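# Transfer 96-well plate from nest N1 to bench spot B1

## Task

Take the 96-well plate out of plate nest N1 and set it on bench spot B1, with its long side aligned to the taped outline and the whole plate inside it. It must stay there by itself, not because the robot holds it, so release it and pull the gripper away at the end.

## Robot and tools

Robot: two xArm6 arms, left_arm and right_arm, each with a two-finger gripper. Either arm may do the job, and the idle one may be parked out of the way. The arms must not collide with or press hard on each other.

Scene frame: the origin is on the table top midway between the arms. +z is up, +x reaches out over the table, and left_arm sits on the +y side. The names left and right do not refer to image sides. Base poses: left_arm at (-0.014, +0.340, 0) m with quat_wxyz (+1.000, 0, 0, -0.018); right_arm at (+0.041, -0.366, 0) m with quat_wxyz (+0.999, 0, 0, -0.051).

Gripper geometry: the fingers project sideways from the wrist flange and are level when the flange points straight down. Wrist roll turns them about the flange axis. In the gripper frame the fingers point along +x and close along y. end_effector_position is the point between the pads, roughly 2 cm behind the tips. The printed hand position can be somewhat wrong, more so when an arm is stretched far.

Tool execute_actions, argument actions: a list holding zero or one item. An empty list only reports the state. A wait item is {"steps": N} with N up to 300; it commands nothing and returns after N control steps counted from the previous result, with your reply time included. A motion item is {"rows": [...], "steps": N} with N from 1 to 15 (default 15), each step lasting 1/30 s. Each row is applied for one step; if there are fewer rows than steps, the final row is held. Optional "pictures": false skips camera images. A refused call sends nothing.

Every row has exactly 14 numbers, for both arms even when only one moves: left_arm waist, shoulder, elbow, forearm roll, wrist pitch, wrist roll, opening; then the same seven for right_arm. The six joint values are absolute target angles in radians, in the same form as the Joint positions line, not offsets. Stated ranges: waist -6.283 to 6.283, shoulder -2.059 to 2.094, elbow -3.927 to 0.192, forearm roll -6.283 to 6.283, wrist pitch -1.693 to 3.142, wrist roll -6.283 to 6.283. The true end can differ by up to 0.010 rad. A target more than 0.010 rad beyond a stated end, and further out than the last reported angle, gets the call refused; a target beyond the real end is clipped there and reported as "joint sent to its limit" (possibly about an earlier action). Opening is an absolute value from -1 (shut, pads still 0.071 m apart) to +1 (fully open, 0.150 m).

Motion limits: joint targets move at most 3.14 rad/s, need 0.16 s to reach that speed, and all joints of one arm are slowed together so they arrive at once. Per step the target stays within 0.623 rad of the measured angle, and if targets would put the gripper over 70 mm from where it is, they are scaled back. Far moves therefore take several calls. Between calls, and while you reply, the arms keep heading to the last row sent until they all nearly stop or a step is HELD; then only a new action moves them further. Finger motion already under way continues.

Result lines: a state line per arm with gripper position (m), quat_wxyz and velocities (m/s, rad/s) in the scene frame; Joint positions and Joint velocities, one block per arm with six joints then pad gap (m, m/s); grip_measured, the measured opening on the command scale (each gripper biased by up to about 1 mm). "joint command not followed" means a clearance check altered or blocked joint targets on some steps; HELD marks steps where your row was partly or wholly not sent.

Gripping: away from -1 and +1, the fingers go to where grip_measured would equal your number. To keep hold, command at least about 0.04 below the current grip_measured. Each pad pushes about 20 N at most, some less; a fast close can squeeze harder and sometimes springs open. The held plate may occasionally be pulled briefly, so grip firmly.

Load limits (N m): waist 45.5, shoulder 45.5, elbow 27.3, forearm roll 27.3, wrist pitch 18.2, wrist roll 18.2, including the held object's weight. Reaching one triggers a torque fault: the arm backs that joint off, pauses 10 s and drops the rest of the call. Motors warm while holding a load; MOTOR HOT appears from 65 °C, and at 80 °C the arm is braked until cool (OVER-TEMPERATURE FAULT). Avoid long holds and any stops.

Cameras: cam_high and cam_low are 896x504; cam_left_wrist and cam_right_wrist are 504x504 fisheye, mounted on each gripper. Tool zoom_image takes camera (one of those four names) and region [x0, y0, x1, y1] in pixels of that camera's latest image, origin top-left, at most 504 by 504, and returns an enlarged view.

Tool read_manual with optional section "licences" returns only URDF licence text; it does not move anything.

Tool finished_scene takes scene, the number of the current scene, ends it irreversibly and reports success; the goal must hold at that point. Replying without any tool call also ends things.

Suggested order: look, park the unused arm, open the gripper, come down over the plate on N1 with fingers level, close gently on its short or long edges, lift, carry, align lengthwise over B1, lower until it rests, open, then raise the gripper clear before finishing. Avoid dropping, sliding, slamming or pushing hard, and never let anything fall off the table.

Each tool is called after "Request:" by a JSON object that holds its "api" and its "payload", one argument or row to a line.

## Session

I'll start by looking at the current state of the scene.

Request:
{"api": "execute_actions", "payload": {
  "actions": []
}}

Scene clock: 0.00 s of 8400.00 s.
left_arm: end_effector_position=(+0.2443, +0.5671, +0.1997) grip_measured=+0.99 end_effector_quat_wxyz=(+0.932, -0.241, +0.237, +0.130) end_effector_velocity=(+0.000, -0.000, -0.000) end_effector_angular_velocity=(-0.000, +0.000, -0.001) | right_arm: end_effector_position=(+0.0676, -0.1479, +0.2724) grip_measured=+1.00 end_effector_quat_wxyz=(+0.790, -0.486, +0.162, -0.337) end_effector_velocity=(+0.000, -0.000, -0.000) end_effector_angular_velocity=(-0.002, -0.001, -0.002)
Joint positions: left_arm=[ 1.022 -0.361 -0.65   0.033  1.701  0.7    0.15 ] | right_arm=[ 1.637  0.012 -0.883  0.611  1.785  2.173  0.15 ]
Joint velocities: left_arm=[-0.     0.     0.     0.     0.     0.001  0.   ] | right_arm=[-0.001 -0.     0.001  0.    -0.001  0.001  0.   ]
Motor temperatures (°C, as the motors report them): left_arm=[31 36 34 40 35 38] | right_arm=[35 29 37 33 35 37]

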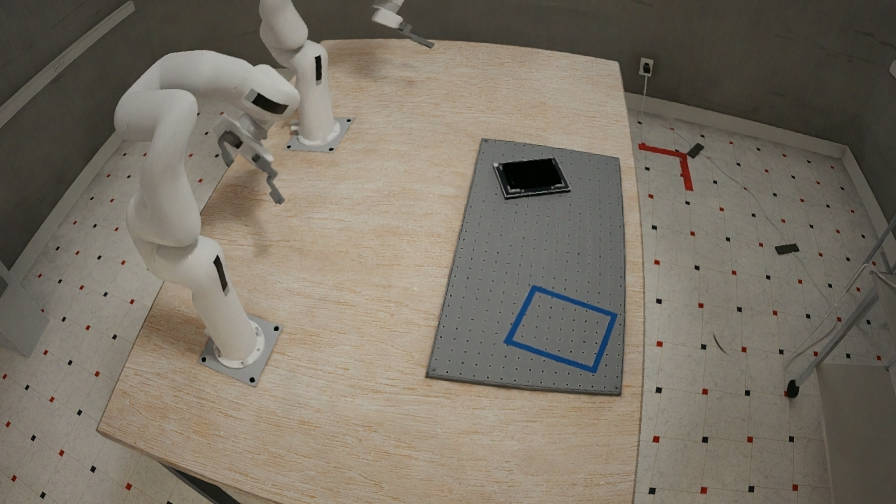

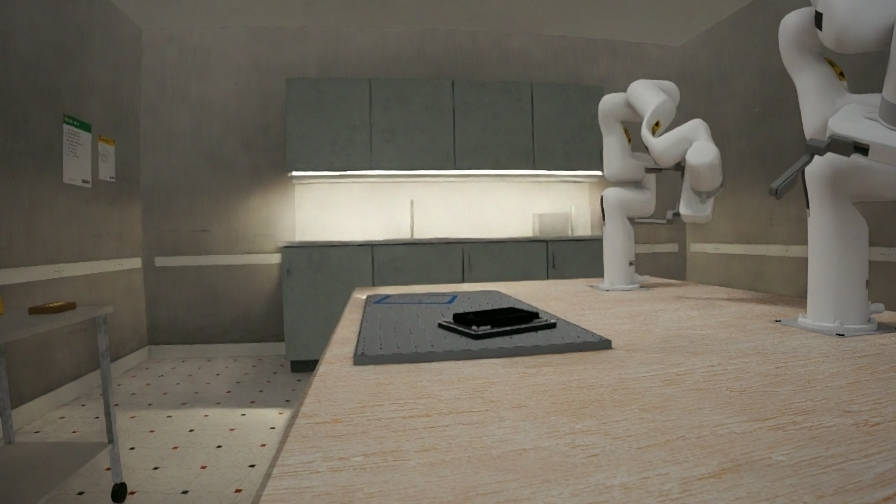

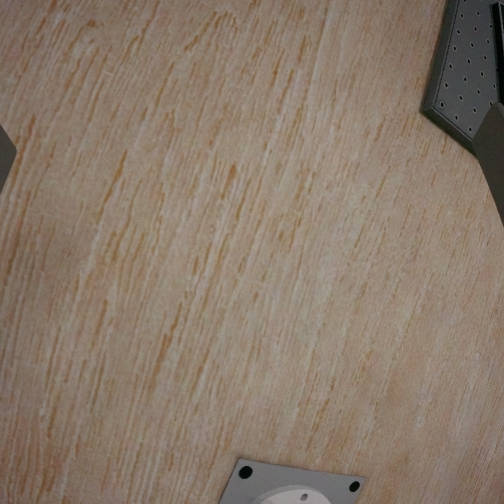

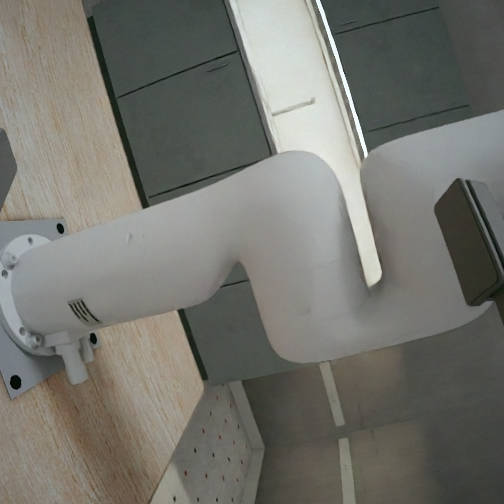

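Request:
{"api": "zoom_image", "payload": {
  "camera": "cam_high",
  "region": [460, 120, 660, 240]
}}

Request:
{"api": "zoom_image", "payload": {
  "camera": "cam_high",
  "region": [420, 260, 660, 410]
}}

Request:
{"api": "zoom_image", "payload": {
  "camera": "cam_low",
  "region": [340, 270, 640, 380]
}}

Region (460, 120, 660, 240) of cam_high's 896x504 image, scaled by 2.520, with more detail than that image has; it fills the top 302 rows of this view, and the rest is white.

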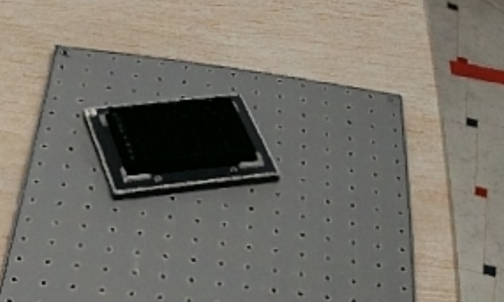

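Region (420, 260, 660, 410) of cam_high's 896x504 image, scaled by 2.100, with more detail than that image has; it fills the top 315 rows of this view, and the rest is white.

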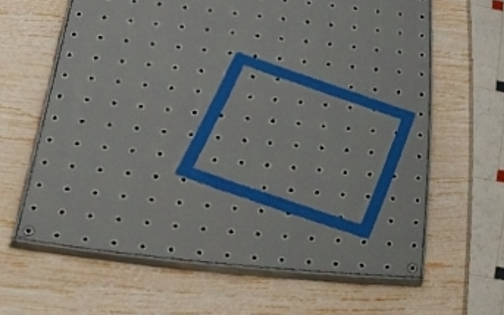

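Region (340, 270, 640, 380) of cam_low's 896x504 image, scaled by 1.680, with more detail than that image has; it fills the top 185 rows of this view, and the rest is white.

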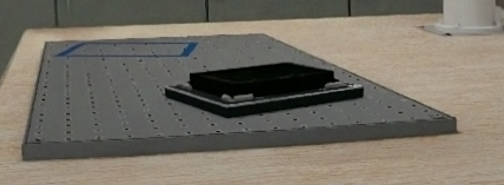

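Request:
{"api": "zoom_image", "payload": {
  "camera": "cam_high",
  "region": [180, 300, 300, 400]
}}

Request:
{"api": "zoom_image", "payload": {
  "camera": "cam_high",
  "region": [270, 90, 370, 170]
}}

Request:
{"api": "zoom_image", "payload": {
  "camera": "cam_high",
  "region": [480, 140, 580, 210]
}}

Request:
{"api": "zoom_image", "payload": {
  "camera": "cam_high",
  "region": [420, 130, 640, 400]
}}

Region (180, 300, 300, 400) of cam_high's 896x504 image, scaled by 4.200, with more detail than that image has.

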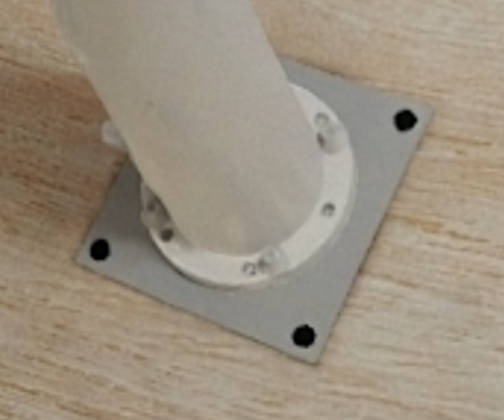

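Region (270, 90, 370, 170) of cam_high's 896x504 image, scaled by 5.040, with more detail than that image has; it fills the top 403 rows of this view, and the rest is white.

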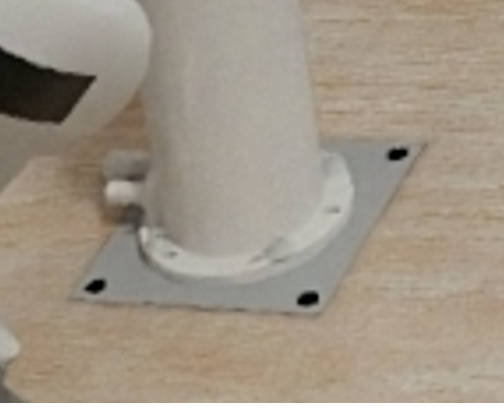

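Region (480, 140, 580, 210) of cam_high's 896x504 image, scaled by 5.040, with more detail than that image has; it fills the top 353 rows of this view, and the rest is white.

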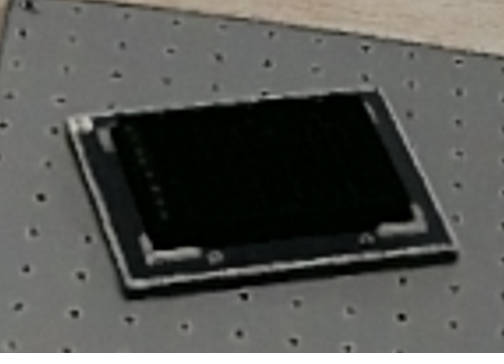

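Region (420, 130, 640, 400) of cam_high's 896x504 image, scaled by 1.867, with more detail than that image has; it fills the left 411 columns of this view, and the rest is white.

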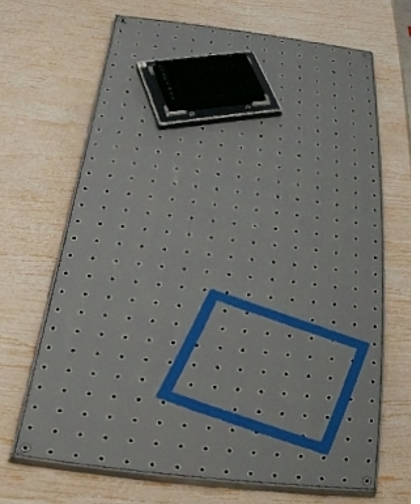

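Request:
{"api": "zoom_image", "payload": {
  "camera": "cam_high",
  "region": [440, 130, 540, 260]
}}

Request:
{"api": "zoom_image", "payload": {
  "camera": "cam_high",
  "region": [420, 250, 540, 390]
}}

Request:
{"api": "zoom_image", "payload": {
  "camera": "cam_high",
  "region": [495, 270, 635, 400]
}}

Request:
{"api": "zoom_image", "payload": {
  "camera": "cam_high",
  "region": [530, 140, 640, 280]
}}

Region (440, 130, 540, 260) of cam_high's 896x504 image, scaled by 3.877, with more detail than that image has; it fills the left 388 columns of this view, and the rest is white.

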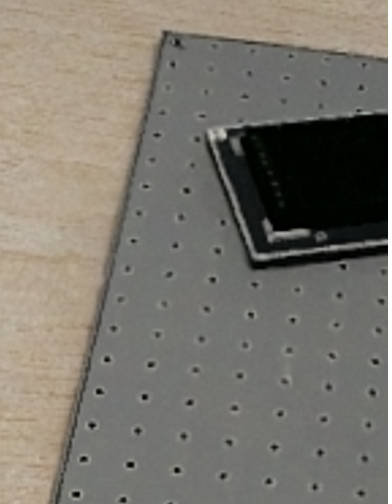

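Region (420, 250, 540, 390) of cam_high's 896x504 image, scaled by 3.600, with more detail than that image has; it fills the left 432 columns of this view, and the rest is white.

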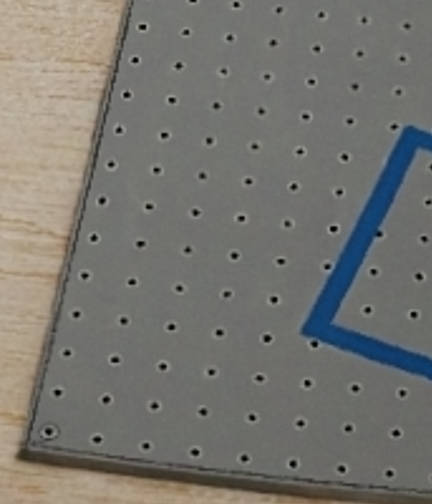

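Region (495, 270, 635, 400) of cam_high's 896x504 image, scaled by 3.600, with more detail than that image has; it fills the top 468 rows of this view, and the rest is white.

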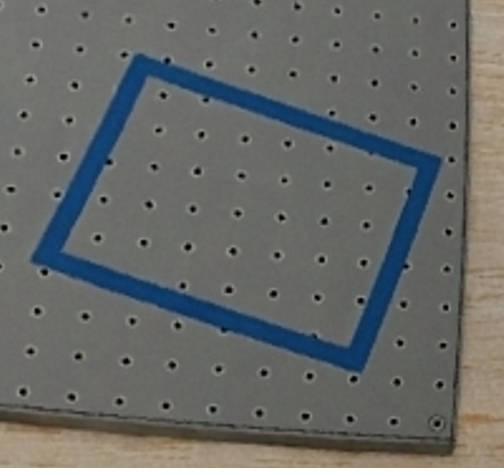

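Region (530, 140, 640, 280) of cam_high's 896x504 image, scaled by 3.600, with more detail than that image has; it fills the left 396 columns of this view, and the rest is white.

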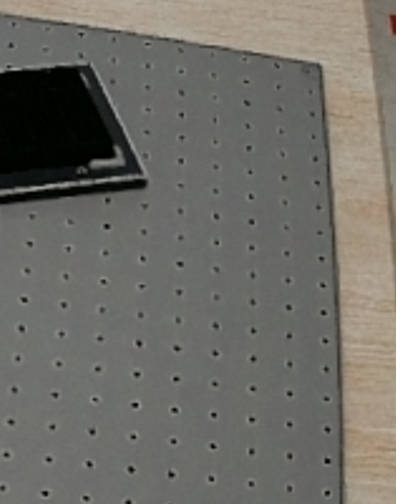

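Request:
{"api": "zoom_image", "payload": {
  "camera": "cam_low",
  "region": [425, 295, 575, 355]
}}

Request:
{"api": "zoom_image", "payload": {
  "camera": "cam_low",
  "region": [750, 100, 896, 220]
}}

Request:
{"api": "zoom_image", "payload": {
  "camera": "cam_high",
  "region": [200, 90, 320, 220]
}}

Region (425, 295, 575, 355) of cam_low's 896x504 image, scaled by 3.360, with more detail than that image has; it fills the top 202 rows of this view, and the rest is white.

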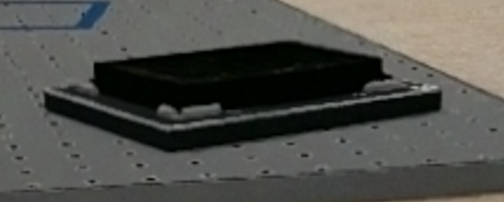

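Region (750, 100, 896, 220) of cam_low's 896x504 image, scaled by 3.452, with more detail than that image has; it fills the top 414 rows of this view, and the rest is white.

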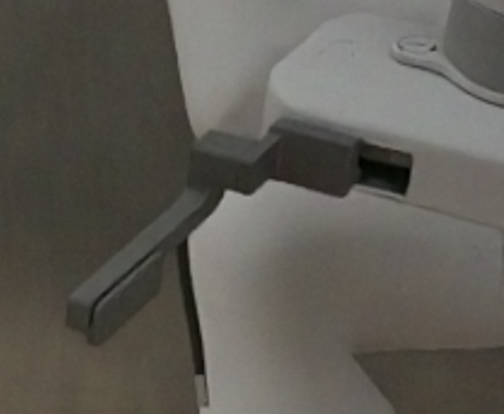

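Region (200, 90, 320, 220) of cam_high's 896x504 image, scaled by 3.877, with more detail than that image has; it fills the left 465 columns of this view, and the rest is white.

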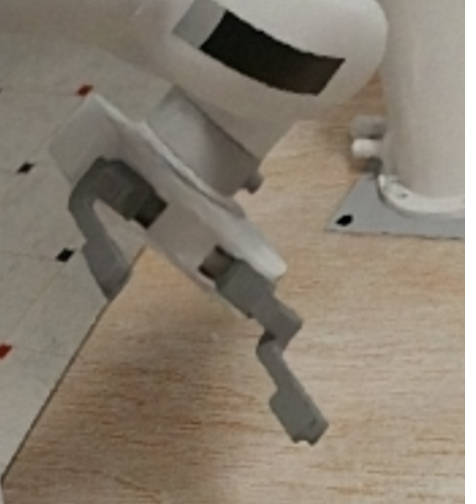

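Request:
{"api": "zoom_image", "payload": {
  "camera": "cam_low",
  "region": [340, 320, 420, 380]
}}

Request:
{"api": "zoom_image", "payload": {
  "camera": "cam_low",
  "region": [550, 310, 630, 370]
}}

Request:
{"api": "zoom_image", "payload": {
  "camera": "cam_low",
  "region": [435, 300, 505, 345]
}}

Request:
{"api": "zoom_image", "payload": {
  "camera": "cam_low",
  "region": [350, 275, 520, 320]
}}

Region (340, 320, 420, 380) of cam_low's 896x504 image, scaled by 6.300, with more detail than that image has; it fills the top 378 rows of this view, and the rest is white.

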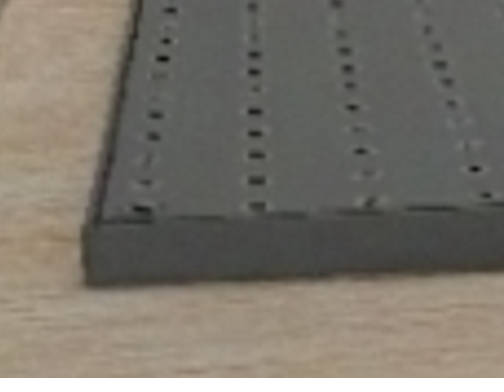

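Region (550, 310, 630, 370) of cam_low's 896x504 image, scaled by 6.300, with more detail than that image has; it fills the top 378 rows of this view, and the rest is white.

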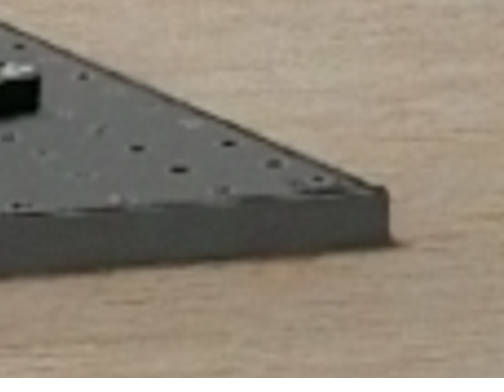

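Region (435, 300, 505, 345) of cam_low's 896x504 image, scaled by 7.200, with more detail than that image has; it fills the top 324 rows of this view, and the rest is white.

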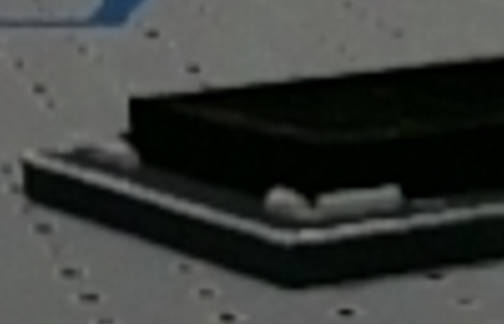

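Region (350, 275, 520, 320) of cam_low's 896x504 image, scaled by 2.965, with more detail than that image has; it fills the top 133 rows of this view, and the rest is white.

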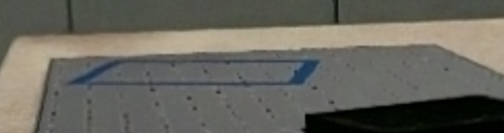

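Request:
{"api": "execute_actions", "payload": {
  "actions": [
    {"rows": [
[1.022,-0.361,-0.65,0.033,1.701,0.7,1, 1.6359,0.0136,-0.8848,0.6099,1.7835,2.1701,1],
[1.022,-0.361,-0.65,0.033,1.701,0.7,1, 1.6326,0.0184,-0.8900,0.6067,1.7791,2.1615,1],
[1.022,-0.361,-0.65,0.033,1.701,0.7,1, 1.6270,0.0264,-0.8988,0.6012,1.7717,2.1470,1],
[1.022,-0.361,-0.65,0.033,1.701,0.7,1, 1.6192,0.0376,-0.9111,0.5935,1.7614,2.1268,1],
[1.022,-0.361,-0.65,0.033,1.701,0.7,1, 1.6092,0.0519,-0.9268,0.5837,1.7481,2.1009,1],
[1.022,-0.361,-0.65,0.033,1.701,0.7,1, 1.5969,0.0696,-0.9462,0.5717,1.7318,2.0690,1],
[1.022,-0.361,-0.65,0.033,1.701,0.7,1, 1.5825,0.0904,-0.9690,0.5575,1.7127,2.0315,1],
[1.022,-0.361,-0.65,0.033,1.701,0.7,1, 1.5658,0.1144,-0.9954,0.5412,1.6905,1.9882,1],
[1.022,-0.361,-0.65,0.033,1.701,0.7,1, 1.5469,0.1415,-1.0252,0.5226,1.6655,1.9392,1],
[1.022,-0.361,-0.65,0.033,1.701,0.7,1, 1.5257,0.1720,-1.0586,0.5019,1.6374,1.8842,1],
[1.022,-0.361,-0.65,0.033,1.701,0.7,1, 1.5024,0.2056,-1.0954,0.4790,1.6064,1.8235,1],
[1.022,-0.361,-0.65,0.033,1.701,0.7,1, 1.4768,0.2423,-1.1358,0.4539,1.5725,1.7572,1],
[1.022,-0.361,-0.65,0.033,1.701,0.7,1, 1.4490,0.2823,-1.1797,0.4266,1.5355,1.6850,1],
[1.022,-0.361,-0.65,0.033,1.701,0.7,1, 1.4190,0.3255,-1.2271,0.3972,1.4957,1.6070,1],
[1.022,-0.361,-0.65,0.033,1.701,0.7,1, 1.0140,0.9077,-1.8661,0.0,0.9584,0.5559,1]
], "steps": 15}
  ],
  "pictures": false
}}

Request:
{"api": "execute_actions", "payload": {
  "actions": [
    {"steps": 45}
  ]
}}

Scene clock: 120.50 s of 8400.00 s.
left_arm: end_effector_position=(+0.2441, +0.5670, +0.1996) grip_measured=+0.99 end_effector_quat_wxyz=(+0.932, -0.242, +0.237, +0.130) end_effector_velocity=(+0.000, +0.000, +0.000) end_effector_angular_velocity=(-0.001, -0.001, +0.001) | right_arm: end_effector_position=(+0.1310, -0.0773, +0.2200) grip_measured=+1.00 end_effector_quat_wxyz=(+0.855, -0.383, +0.204, -0.285) end_effector_velocity=(+0.251, +0.246, -0.166) end_effector_angular_velocity=(+0.879, -0.027, +0.218)
Joint positions: left_arm=[ 1.022 -0.361 -0.65   0.033  1.701  0.7    0.15 ] | right_arm=[ 1.535  0.159 -1.044  0.511  1.65   1.909  0.15 ]
Joint velocities: left_arm=[ 0.001  0.    -0.    -0.001 -0.     0.     0.   ] | right_arm=[-0.361  0.51  -0.551 -0.362 -0.479 -0.853  0.   ]
Motor temperatures (°C, as the motors report them): left_arm=[31 36 41 40 35 38] | right_arm=[35 30 42 33 35 37]
Steps of this call (steps 1 to 90: nothing new was sent; then 117.00 s passed at rest; steps 91 to 105: all 15 steps of this action). Readings (joint positions):
91: left_arm=[1.022 -0.361 -0.650 0.033 1.701 0.700] | right_arm=[1.637 0.012 -0.883 0.611 1.785 2.173]
92: left_arm=[1.022 -0.361 -0.650 0.033 1.701 0.700] | right_arm=[1.637 0.013 -0.883 0.610 1.785 2.173]
94: left_arm=[1.022 -0.361 -0.650 0.033 1.701 0.700] | right_arm=[1.635 0.016 -0.887 0.608 1.781 2.166]
98: left_arm=[1.022 -0.361 -0.650 0.033 1.701 0.700] | right_arm=[1.614 0.045 -0.920 0.588 1.754 2.112]
105: the state above

Scene clock: 122.00 s of 8400.00 s.
left_arm: end_effector_position=(+0.2441, +0.5670, +0.1996) grip_measured=+0.99 end_effector_quat_wxyz=(+0.932, -0.242, +0.237, +0.130) end_effector_velocity=(+0.000, -0.000, +0.000) end_effector_angular_velocity=(-0.001, -0.001, +0.001) | right_arm: end_effector_position=(+0.5785, +0.2020, +0.1184) grip_measured=+1.00 end_effector_quat_wxyz=(+0.986, -0.002, +0.006, +0.164) end_effector_velocity=(+0.036, +0.049, +0.016) end_effector_angular_velocity=(+0.071, -0.121, +0.302)
Joint positions: left_arm=[ 1.022 -0.361 -0.65   0.033  1.701  0.7    0.15 ] | right_arm=[ 1.019  0.899 -1.854  0.007  0.968  0.585  0.15 ]
Joint velocities: left_arm=[ 0.     0.    -0.    -0.001 -0.     0.     0.   ] | right_arm=[-0.047  0.094 -0.125 -0.069 -0.096 -0.31  -0.   ]
Motor temperatures (°C, as the motors report them): left_arm=[31 36 41 40 35 38] | right_arm=[35 30 42 33 35 37]
Steps of this call (steps 1 to 45: the robot went on to your last target). Readings (joint positions):
1: left_arm=[1.022 -0.361 -0.650 0.033 1.701 0.700] | right_arm=[1.521 0.177 -1.063 0.497 1.632 1.884]
2: left_arm=[1.022 -0.361 -0.650 0.033 1.701 0.700] | right_arm=[1.506 0.195 -1.082 0.482 1.614 1.866]
4: left_arm=[1.022 -0.361 -0.650 0.033 1.701 0.700] | right_arm=[1.474 0.233 -1.119 0.452 1.576 1.830]
8: left_arm=[1.022 -0.361 -0.650 0.033 1.701 0.700] | right_arm=[1.418 0.309 -1.195 0.397 1.502 1.754]
45: the state above

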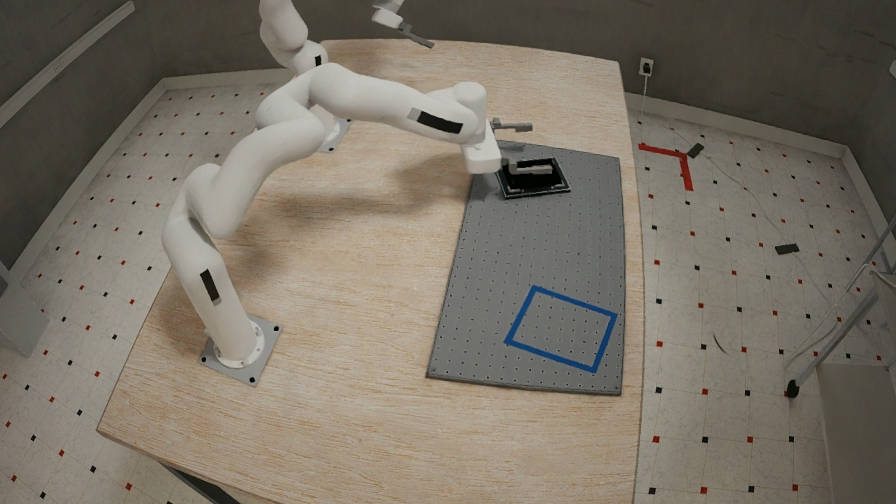

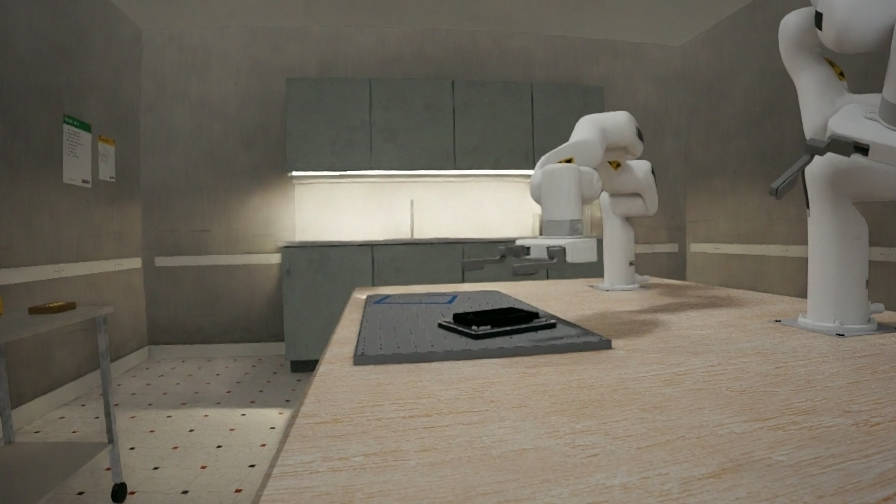

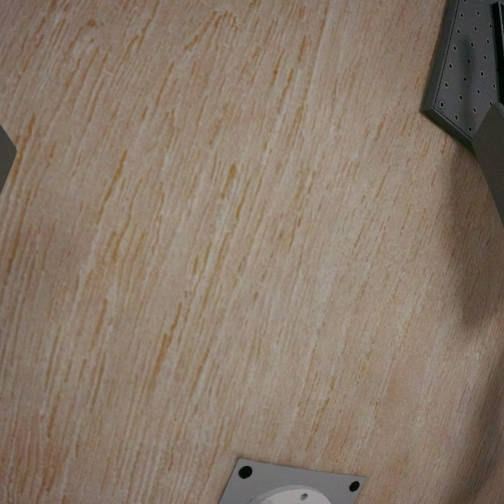

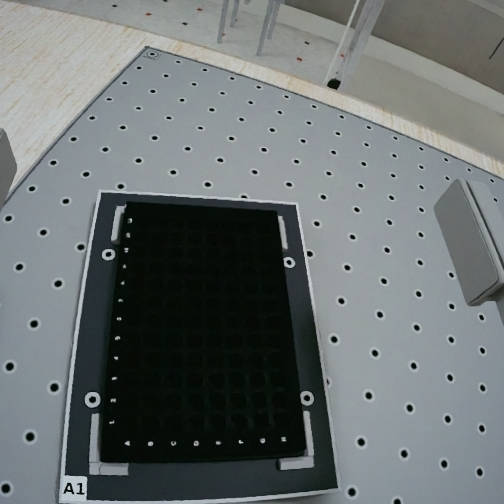

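Request:
{"api": "execute_actions", "payload": {
  "actions": []
}}

Scene clock: 124.63 s of 8400.00 s.
left_arm: end_effector_position=(+0.2441, +0.5670, +0.1996) grip_measured=+0.99 end_effector_quat_wxyz=(+0.932, -0.242, +0.237, +0.130) end_effector_velocity=(-0.000, +0.000, +0.000) end_effector_angular_velocity=(-0.000, -0.001, +0.001) | right_arm: end_effector_position=(+0.5824, +0.2063, +0.1200) grip_measured=+1.00 end_effector_quat_wxyz=(+0.984, -0.000, -0.000, +0.178) end_effector_velocity=(-0.000, +0.001, +0.000) end_effector_angular_velocity=(+0.001, -0.001, +0.001)
Joint positions: left_arm=[ 1.022 -0.361 -0.65   0.033  1.701  0.7    0.15 ] | right_arm=[ 1.014  0.908 -1.866 -0.     0.958  0.556  0.15 ]
Joint velocities: left_arm=[ 0.001  0.    -0.    -0.001 -0.     0.    -0.   ] | right_arm=[ 0.001  0.    -0.001 -0.    -0.    -0.    -0.   ]
Motor temperatures (°C, as the motors report them): left_arm=[31 36 41 40 35 38] | right_arm=[35 31 42 33 35 37]
Steps of this call (steps 1 to 30: the robot went on to your last target; steps 31 to 79: nothing new was sent). Readings (joint positions):
1: left_arm=[1.022 -0.361 -0.650 0.033 1.701 0.700] | right_arm=[1.018 0.901 -1.858 0.005 0.965 0.577]
2: left_arm=[1.022 -0.361 -0.650 0.033 1.701 0.700] | right_arm=[1.017 0.903 -1.860 0.003 0.963 0.571]
4: left_arm=[1.022 -0.361 -0.650 0.033 1.701 0.700] | right_arm=[1.017 0.905 -1.863 0.002 0.961 0.563]
8: left_arm=[1.022 -0.361 -0.650 0.033 1.701 0.700] | right_arm=[1.015 0.906 -1.865 0.001 0.959 0.558]
79: the state above
All arms were judged still, so your last target was given up. Only a new action makes them travel on or press farther. Fingers that are still opening or closing keep moving.

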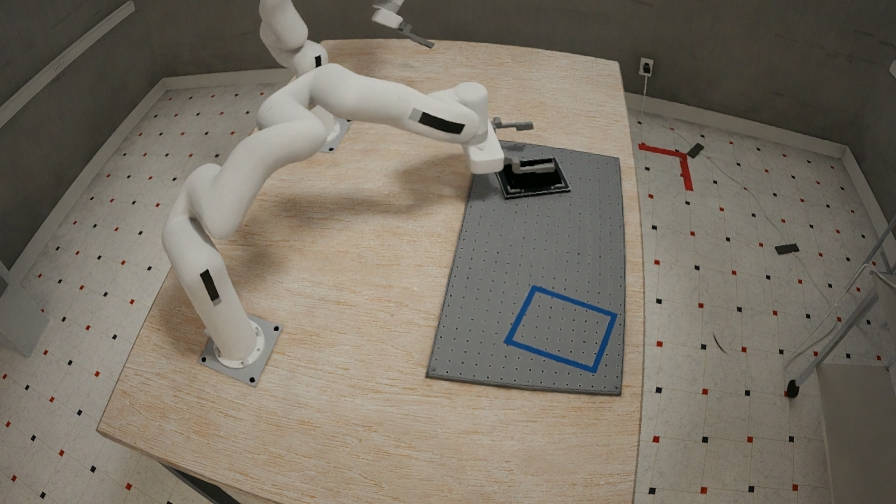

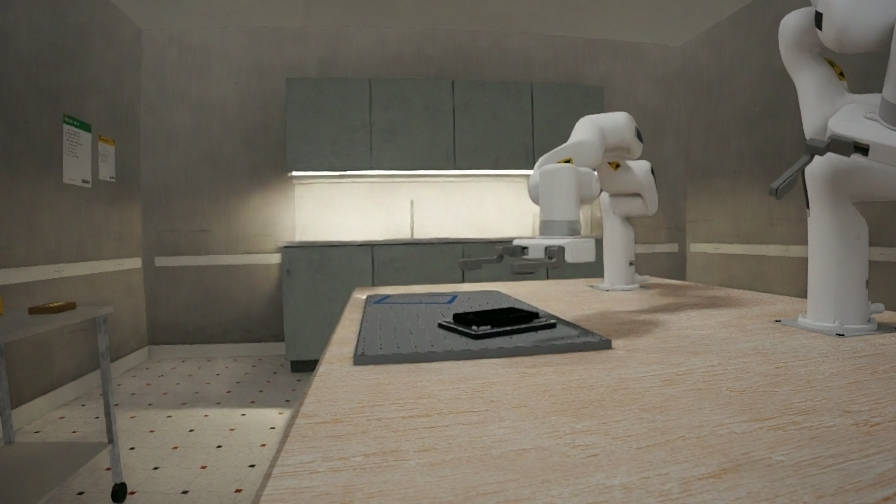

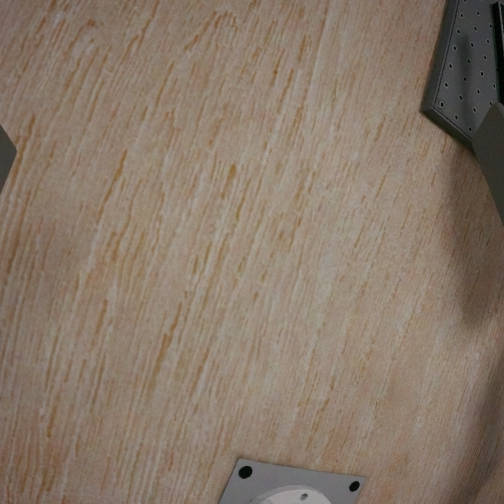

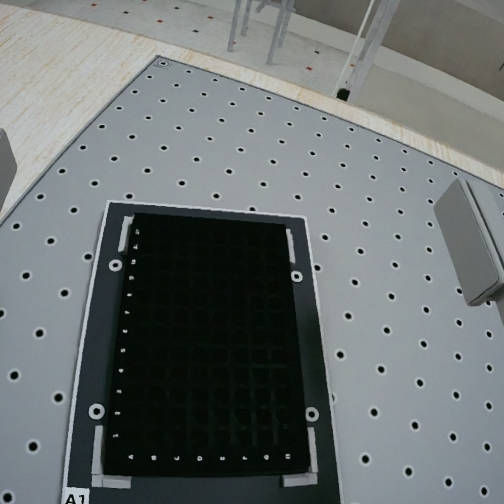

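Request:
{"api": "zoom_image", "payload": {
  "camera": "cam_low",
  "region": [430, 220, 620, 350]
}}

Request:
{"api": "zoom_image", "payload": {
  "camera": "cam_high",
  "region": [450, 90, 590, 210]
}}

Region (430, 220, 620, 350) of cam_low's 896x504 image, scaled by 2.653, with more detail than that image has; it fills the top 345 rows of this view, and the rest is white.

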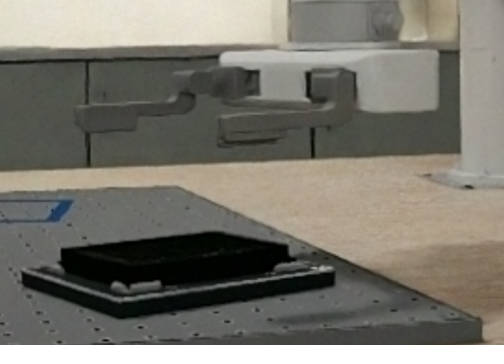

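Region (450, 90, 590, 210) of cam_high's 896x504 image, scaled by 3.600, with more detail than that image has; it fills the top 432 rows of this view, and the rest is white.

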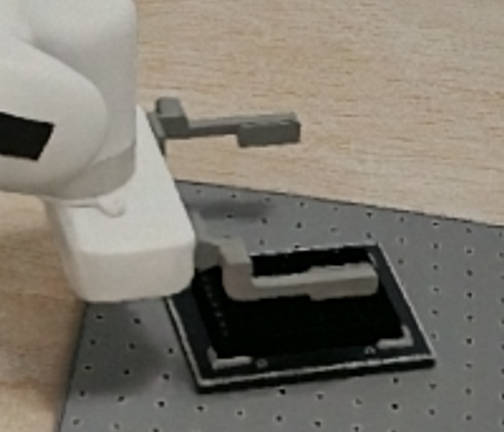

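Request:
{"api": "zoom_image", "payload": {
  "camera": "cam_low",
  "region": [450, 235, 530, 285]
}}

Request:
{"api": "zoom_image", "payload": {
  "camera": "cam_low",
  "region": [500, 230, 600, 285]
}}

Region (450, 235, 530, 285) of cam_low's 896x504 image, scaled by 6.300, with more detail than that image has; it fills the top 315 rows of this view, and the rest is white.

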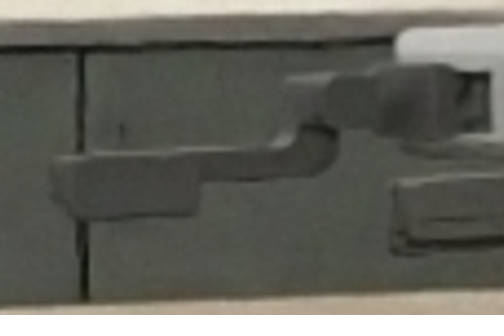

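Region (500, 230, 600, 285) of cam_low's 896x504 image, scaled by 5.040, with more detail than that image has; it fills the top 277 rows of this view, and the rest is white.

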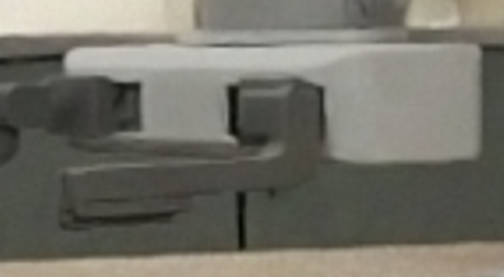

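Request:
{"api": "execute_actions", "payload": {
  "actions": [
    {"rows": [
[1.022,-0.361,-0.65,0.033,1.701,0.7,1, 1.0140,0.9080,-1.8662,0.0,0.9581,0.5559,0.997],
[1.022,-0.361,-0.65,0.033,1.701,0.7,1, 1.0140,0.9101,-1.8666,0.0,0.9565,0.5559,0.978],
[1.022,-0.361,-0.65,0.033,1.701,0.7,1, 1.0140,0.9151,-1.8677,0.0,0.9527,0.5559,0.934],
[1.022,-0.361,-0.65,0.033,1.701,0.7,1, 1.0140,0.9232,-1.8695,0.0,0.9464,0.5559,0.861],
[1.022,-0.361,-0.65,0.033,1.701,0.7,1, 1.0140,0.9343,-1.8720,0.0,0.9377,0.5559,0.761],
[1.022,-0.361,-0.65,0.033,1.701,0.7,1, 1.0140,0.9480,-1.8750,0.0,0.9270,0.5559,0.638],
[1.022,-0.361,-0.65,0.033,1.701,0.7,1, 1.0140,0.9632,-1.8784,0.0,0.9152,0.5559,0.501],
[1.022,-0.361,-0.65,0.033,1.701,0.7,1, 1.0140,0.9791,-1.8818,0.0,0.9028,0.5559,0.359],
[1.022,-0.361,-0.65,0.033,1.701,0.7,1, 1.0140,0.9943,-1.8852,0.0,0.8910,0.5559,0.222],
[1.022,-0.361,-0.65,0.033,1.701,0.7,1, 1.0140,1.0080,-1.8882,0.0,0.8803,0.5559,0.099],
[1.022,-0.361,-0.65,0.033,1.701,0.7,1, 1.0140,1.0191,-1.8907,0.0,0.8716,0.5559,-0.001],
[1.022,-0.361,-0.65,0.033,1.701,0.7,1, 1.0140,1.0272,-1.8925,0.0,0.8653,0.5559,-0.074],
[1.022,-0.361,-0.65,0.033,1.701,0.7,1, 1.0140,1.0322,-1.8936,0.0,0.8615,0.5559,-0.118],
[1.022,-0.361,-0.65,0.033,1.701,0.7,1, 1.0140,1.0343,-1.8940,0.0,0.8599,0.5559,-0.137],
[1.022,-0.361,-0.65,0.033,1.701,0.7,1, 1.0140,1.0346,-1.8941,0.0,0.8596,0.5559,-0.14]
], "steps": 15}
  ],
  "pictures": false
}}

Request:
{"api": "execute_actions", "payload": {
  "actions": [
    {"steps": 25}
  ]
}}

Scene clock: 195.03 s of 8400.00 s.
left_arm: end_effector_position=(+0.2441, +0.5670, +0.1996) grip_measured=+0.99 end_effector_quat_wxyz=(+0.932, -0.242, +0.237, +0.130) end_effector_velocity=(+0.000, -0.000, +0.000) end_effector_angular_velocity=(-0.000, -0.001, -0.000) | right_arm: end_effector_position=(+0.5819, +0.2056, +0.0632) grip_measured=-0.12 end_effector_quat_wxyz=(+0.984, -0.002, +0.002, +0.177) end_effector_velocity=(-0.007, -0.009, -0.134) end_effector_angular_velocity=(-0.022, +0.017, -0.001)
Joint positions: left_arm=[ 1.022 -0.361 -0.65   0.033  1.701  0.7    0.15 ] | right_arm=[ 1.014  1.015 -1.887  0.     0.878  0.556  0.106]
Joint velocities: left_arm=[-0.001 -0.    -0.    -0.001 -0.     0.    -0.   ] | right_arm=[-0.     0.242 -0.04   0.    -0.174  0.    -0.019]
Motor temperatures (°C, as the motors report them): left_arm=[31 37 41 40 35 38] | right_arm=[35 33 44 33 36 37]
Steps of this call (steps 1 to 90: nothing new was sent; then 66.90 s passed at rest; steps 91 to 105: all 15 steps of this action). Readings (joint positions):
91: left_arm=[1.022 -0.361 -0.650 0.033 1.701 0.700] | right_arm=[1.014 0.908 -1.866 0.000 0.958 0.556]
92: left_arm=[1.022 -0.361 -0.650 0.033 1.701 0.700] | right_arm=[1.014 0.908 -1.866 -0.000 0.958 0.556]
94: left_arm=[1.022 -0.361 -0.650 0.033 1.701 0.700] | right_arm=[1.014 0.909 -1.867 -0.000 0.957 0.556]
98: left_arm=[1.022 -0.361 -0.650 0.033 1.701 0.700] | right_arm=[1.014 0.931 -1.873 -0.000 0.939 0.556]
105: the state above

Scene clock: 195.87 s of 8400.00 s.
left_arm: end_effector_position=(+0.2441, +0.5670, +0.1996) grip_measured=+0.99 end_effector_quat_wxyz=(+0.932, -0.242, +0.237, +0.130) end_effector_velocity=(+0.000, -0.000, +0.000) end_effector_angular_velocity=(-0.001, -0.001, -0.001) | right_arm: end_effector_position=(+0.5824, +0.2063, +0.0550) grip_measured=-0.14 end_effector_quat_wxyz=(+0.984, -0.000, +0.000, +0.178) end_effector_velocity=(+0.001, -0.001, -0.000) end_effector_angular_velocity=(-0.001, +0.001, -0.001)
Joint positions: left_arm=[ 1.022 -0.361 -0.65   0.033  1.701  0.7    0.15 ] | right_arm=[ 1.014  1.035 -1.894 -0.     0.86   0.556  0.105]
Joint velocities: left_arm=[-0.001  0.     0.    -0.001  0.     0.    -0.   ] | right_arm=[-0.001  0.    -0.     0.     0.001 -0.     0.   ]
Motor temperatures (°C, as the motors report them): left_arm=[31 37 41 40 35 38] | right_arm=[35 33 44 33 36 37]
Steps of this call (steps 1 to 25: the robot went on to your last target). Readings (joint positions):
1: left_arm=[1.022 -0.361 -0.650 0.033 1.701 0.700] | right_arm=[1.014 1.021 -1.888 0.000 0.873 0.556]
2: left_arm=[1.022 -0.361 -0.650 0.033 1.701 0.700] | right_arm=[1.014 1.026 -1.889 0.000 0.869 0.556]
4: left_arm=[1.022 -0.361 -0.650 0.033 1.701 0.700] | right_arm=[1.014 1.030 -1.892 0.000 0.864 0.556]
8: left_arm=[1.022 -0.361 -0.650 0.033 1.701 0.700] | right_arm=[1.014 1.032 -1.895 -0.000 0.861 0.556]
25: the state above

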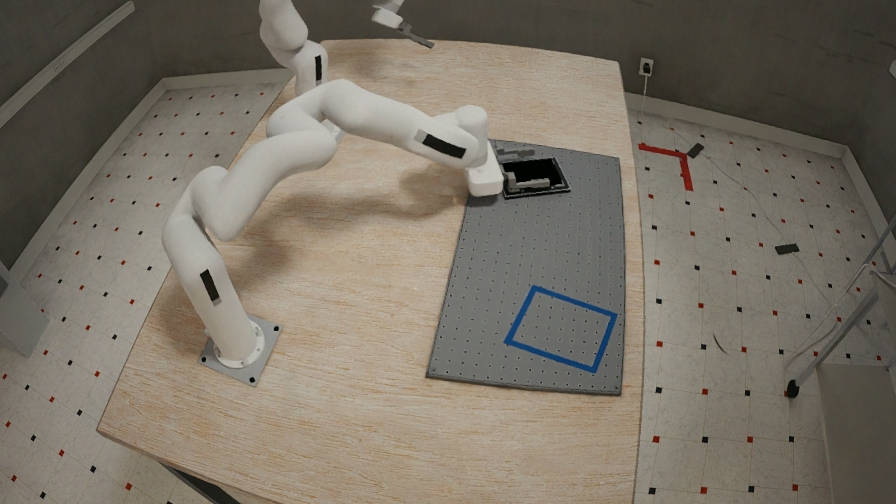

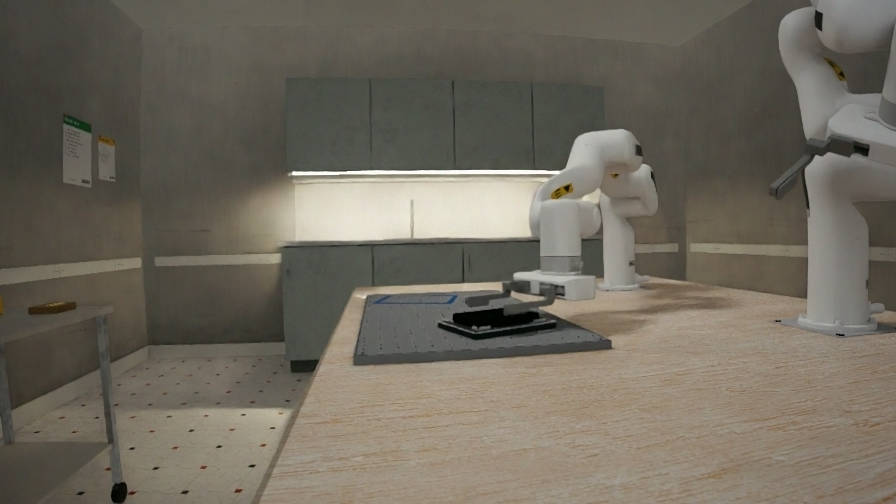

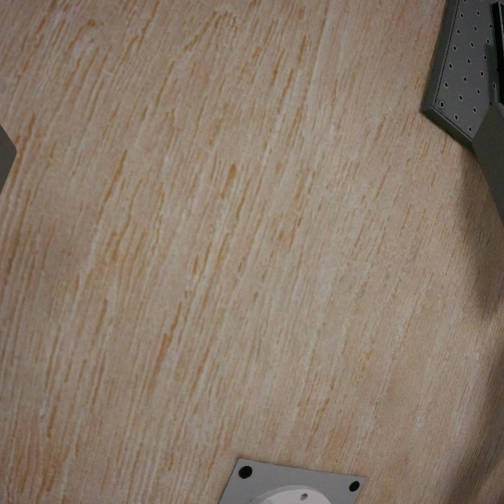

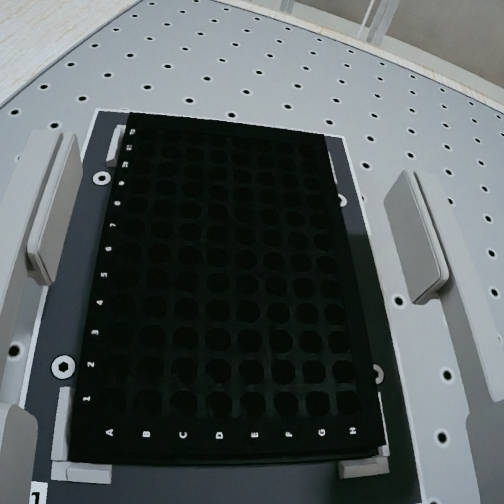

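Request:
{"api": "zoom_image", "payload": {
  "camera": "cam_right_wrist",
  "region": [0, 100, 200, 300]
}}

Request:
{"api": "zoom_image", "payload": {
  "camera": "cam_right_wrist",
  "region": [300, 120, 500, 320]
}}

Request:
{"api": "zoom_image", "payload": {
  "camera": "cam_low",
  "region": [430, 270, 570, 345]
}}

Region (0, 100, 200, 300) of cam_right_wrist's 504x504 image, scaled by 2.520, with more detail than that image has.

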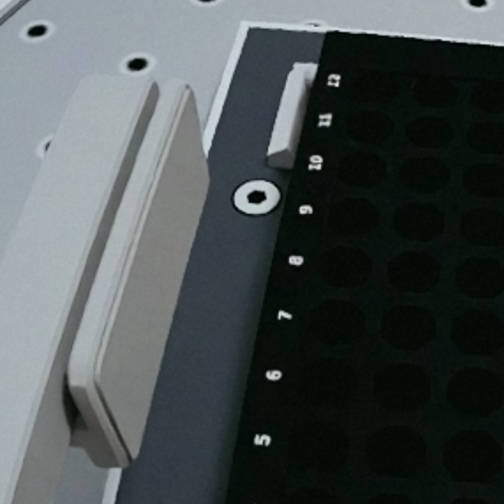

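Region (300, 120, 500, 320) of cam_right_wrist's 504x504 image, scaled by 2.520, with more detail than that image has.

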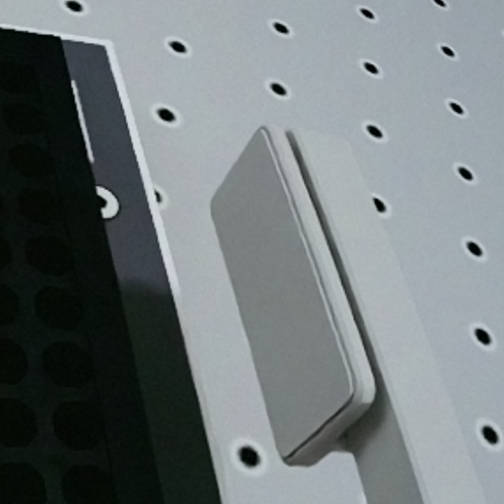

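Region (430, 270, 570, 345) of cam_low's 896x504 image, scaled by 3.600, with more detail than that image has; it fills the top 270 rows of this view, and the rest is white.

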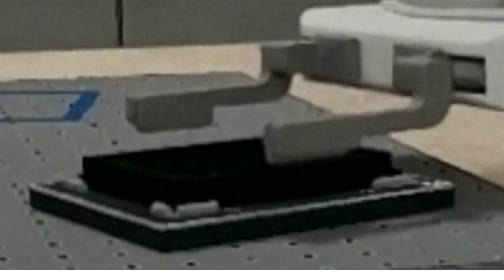

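Request:
{"api": "zoom_image", "payload": {
  "camera": "cam_right_wrist",
  "region": [20, 320, 200, 500]
}}

Request:
{"api": "zoom_image", "payload": {
  "camera": "cam_right_wrist",
  "region": [270, 320, 450, 500]
}}

Region (20, 320, 200, 500) of cam_right_wrist's 504x504 image, scaled by 2.800, with more detail than that image has.

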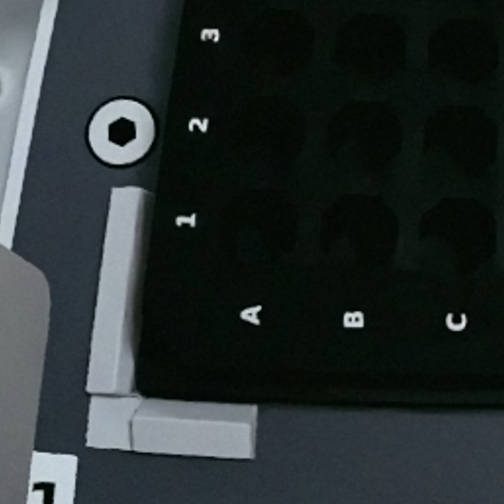

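Region (270, 320, 450, 500) of cam_right_wrist's 504x504 image, scaled by 2.800, with more detail than that image has.

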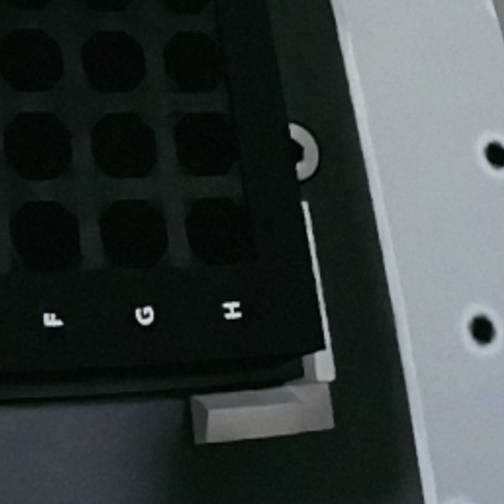

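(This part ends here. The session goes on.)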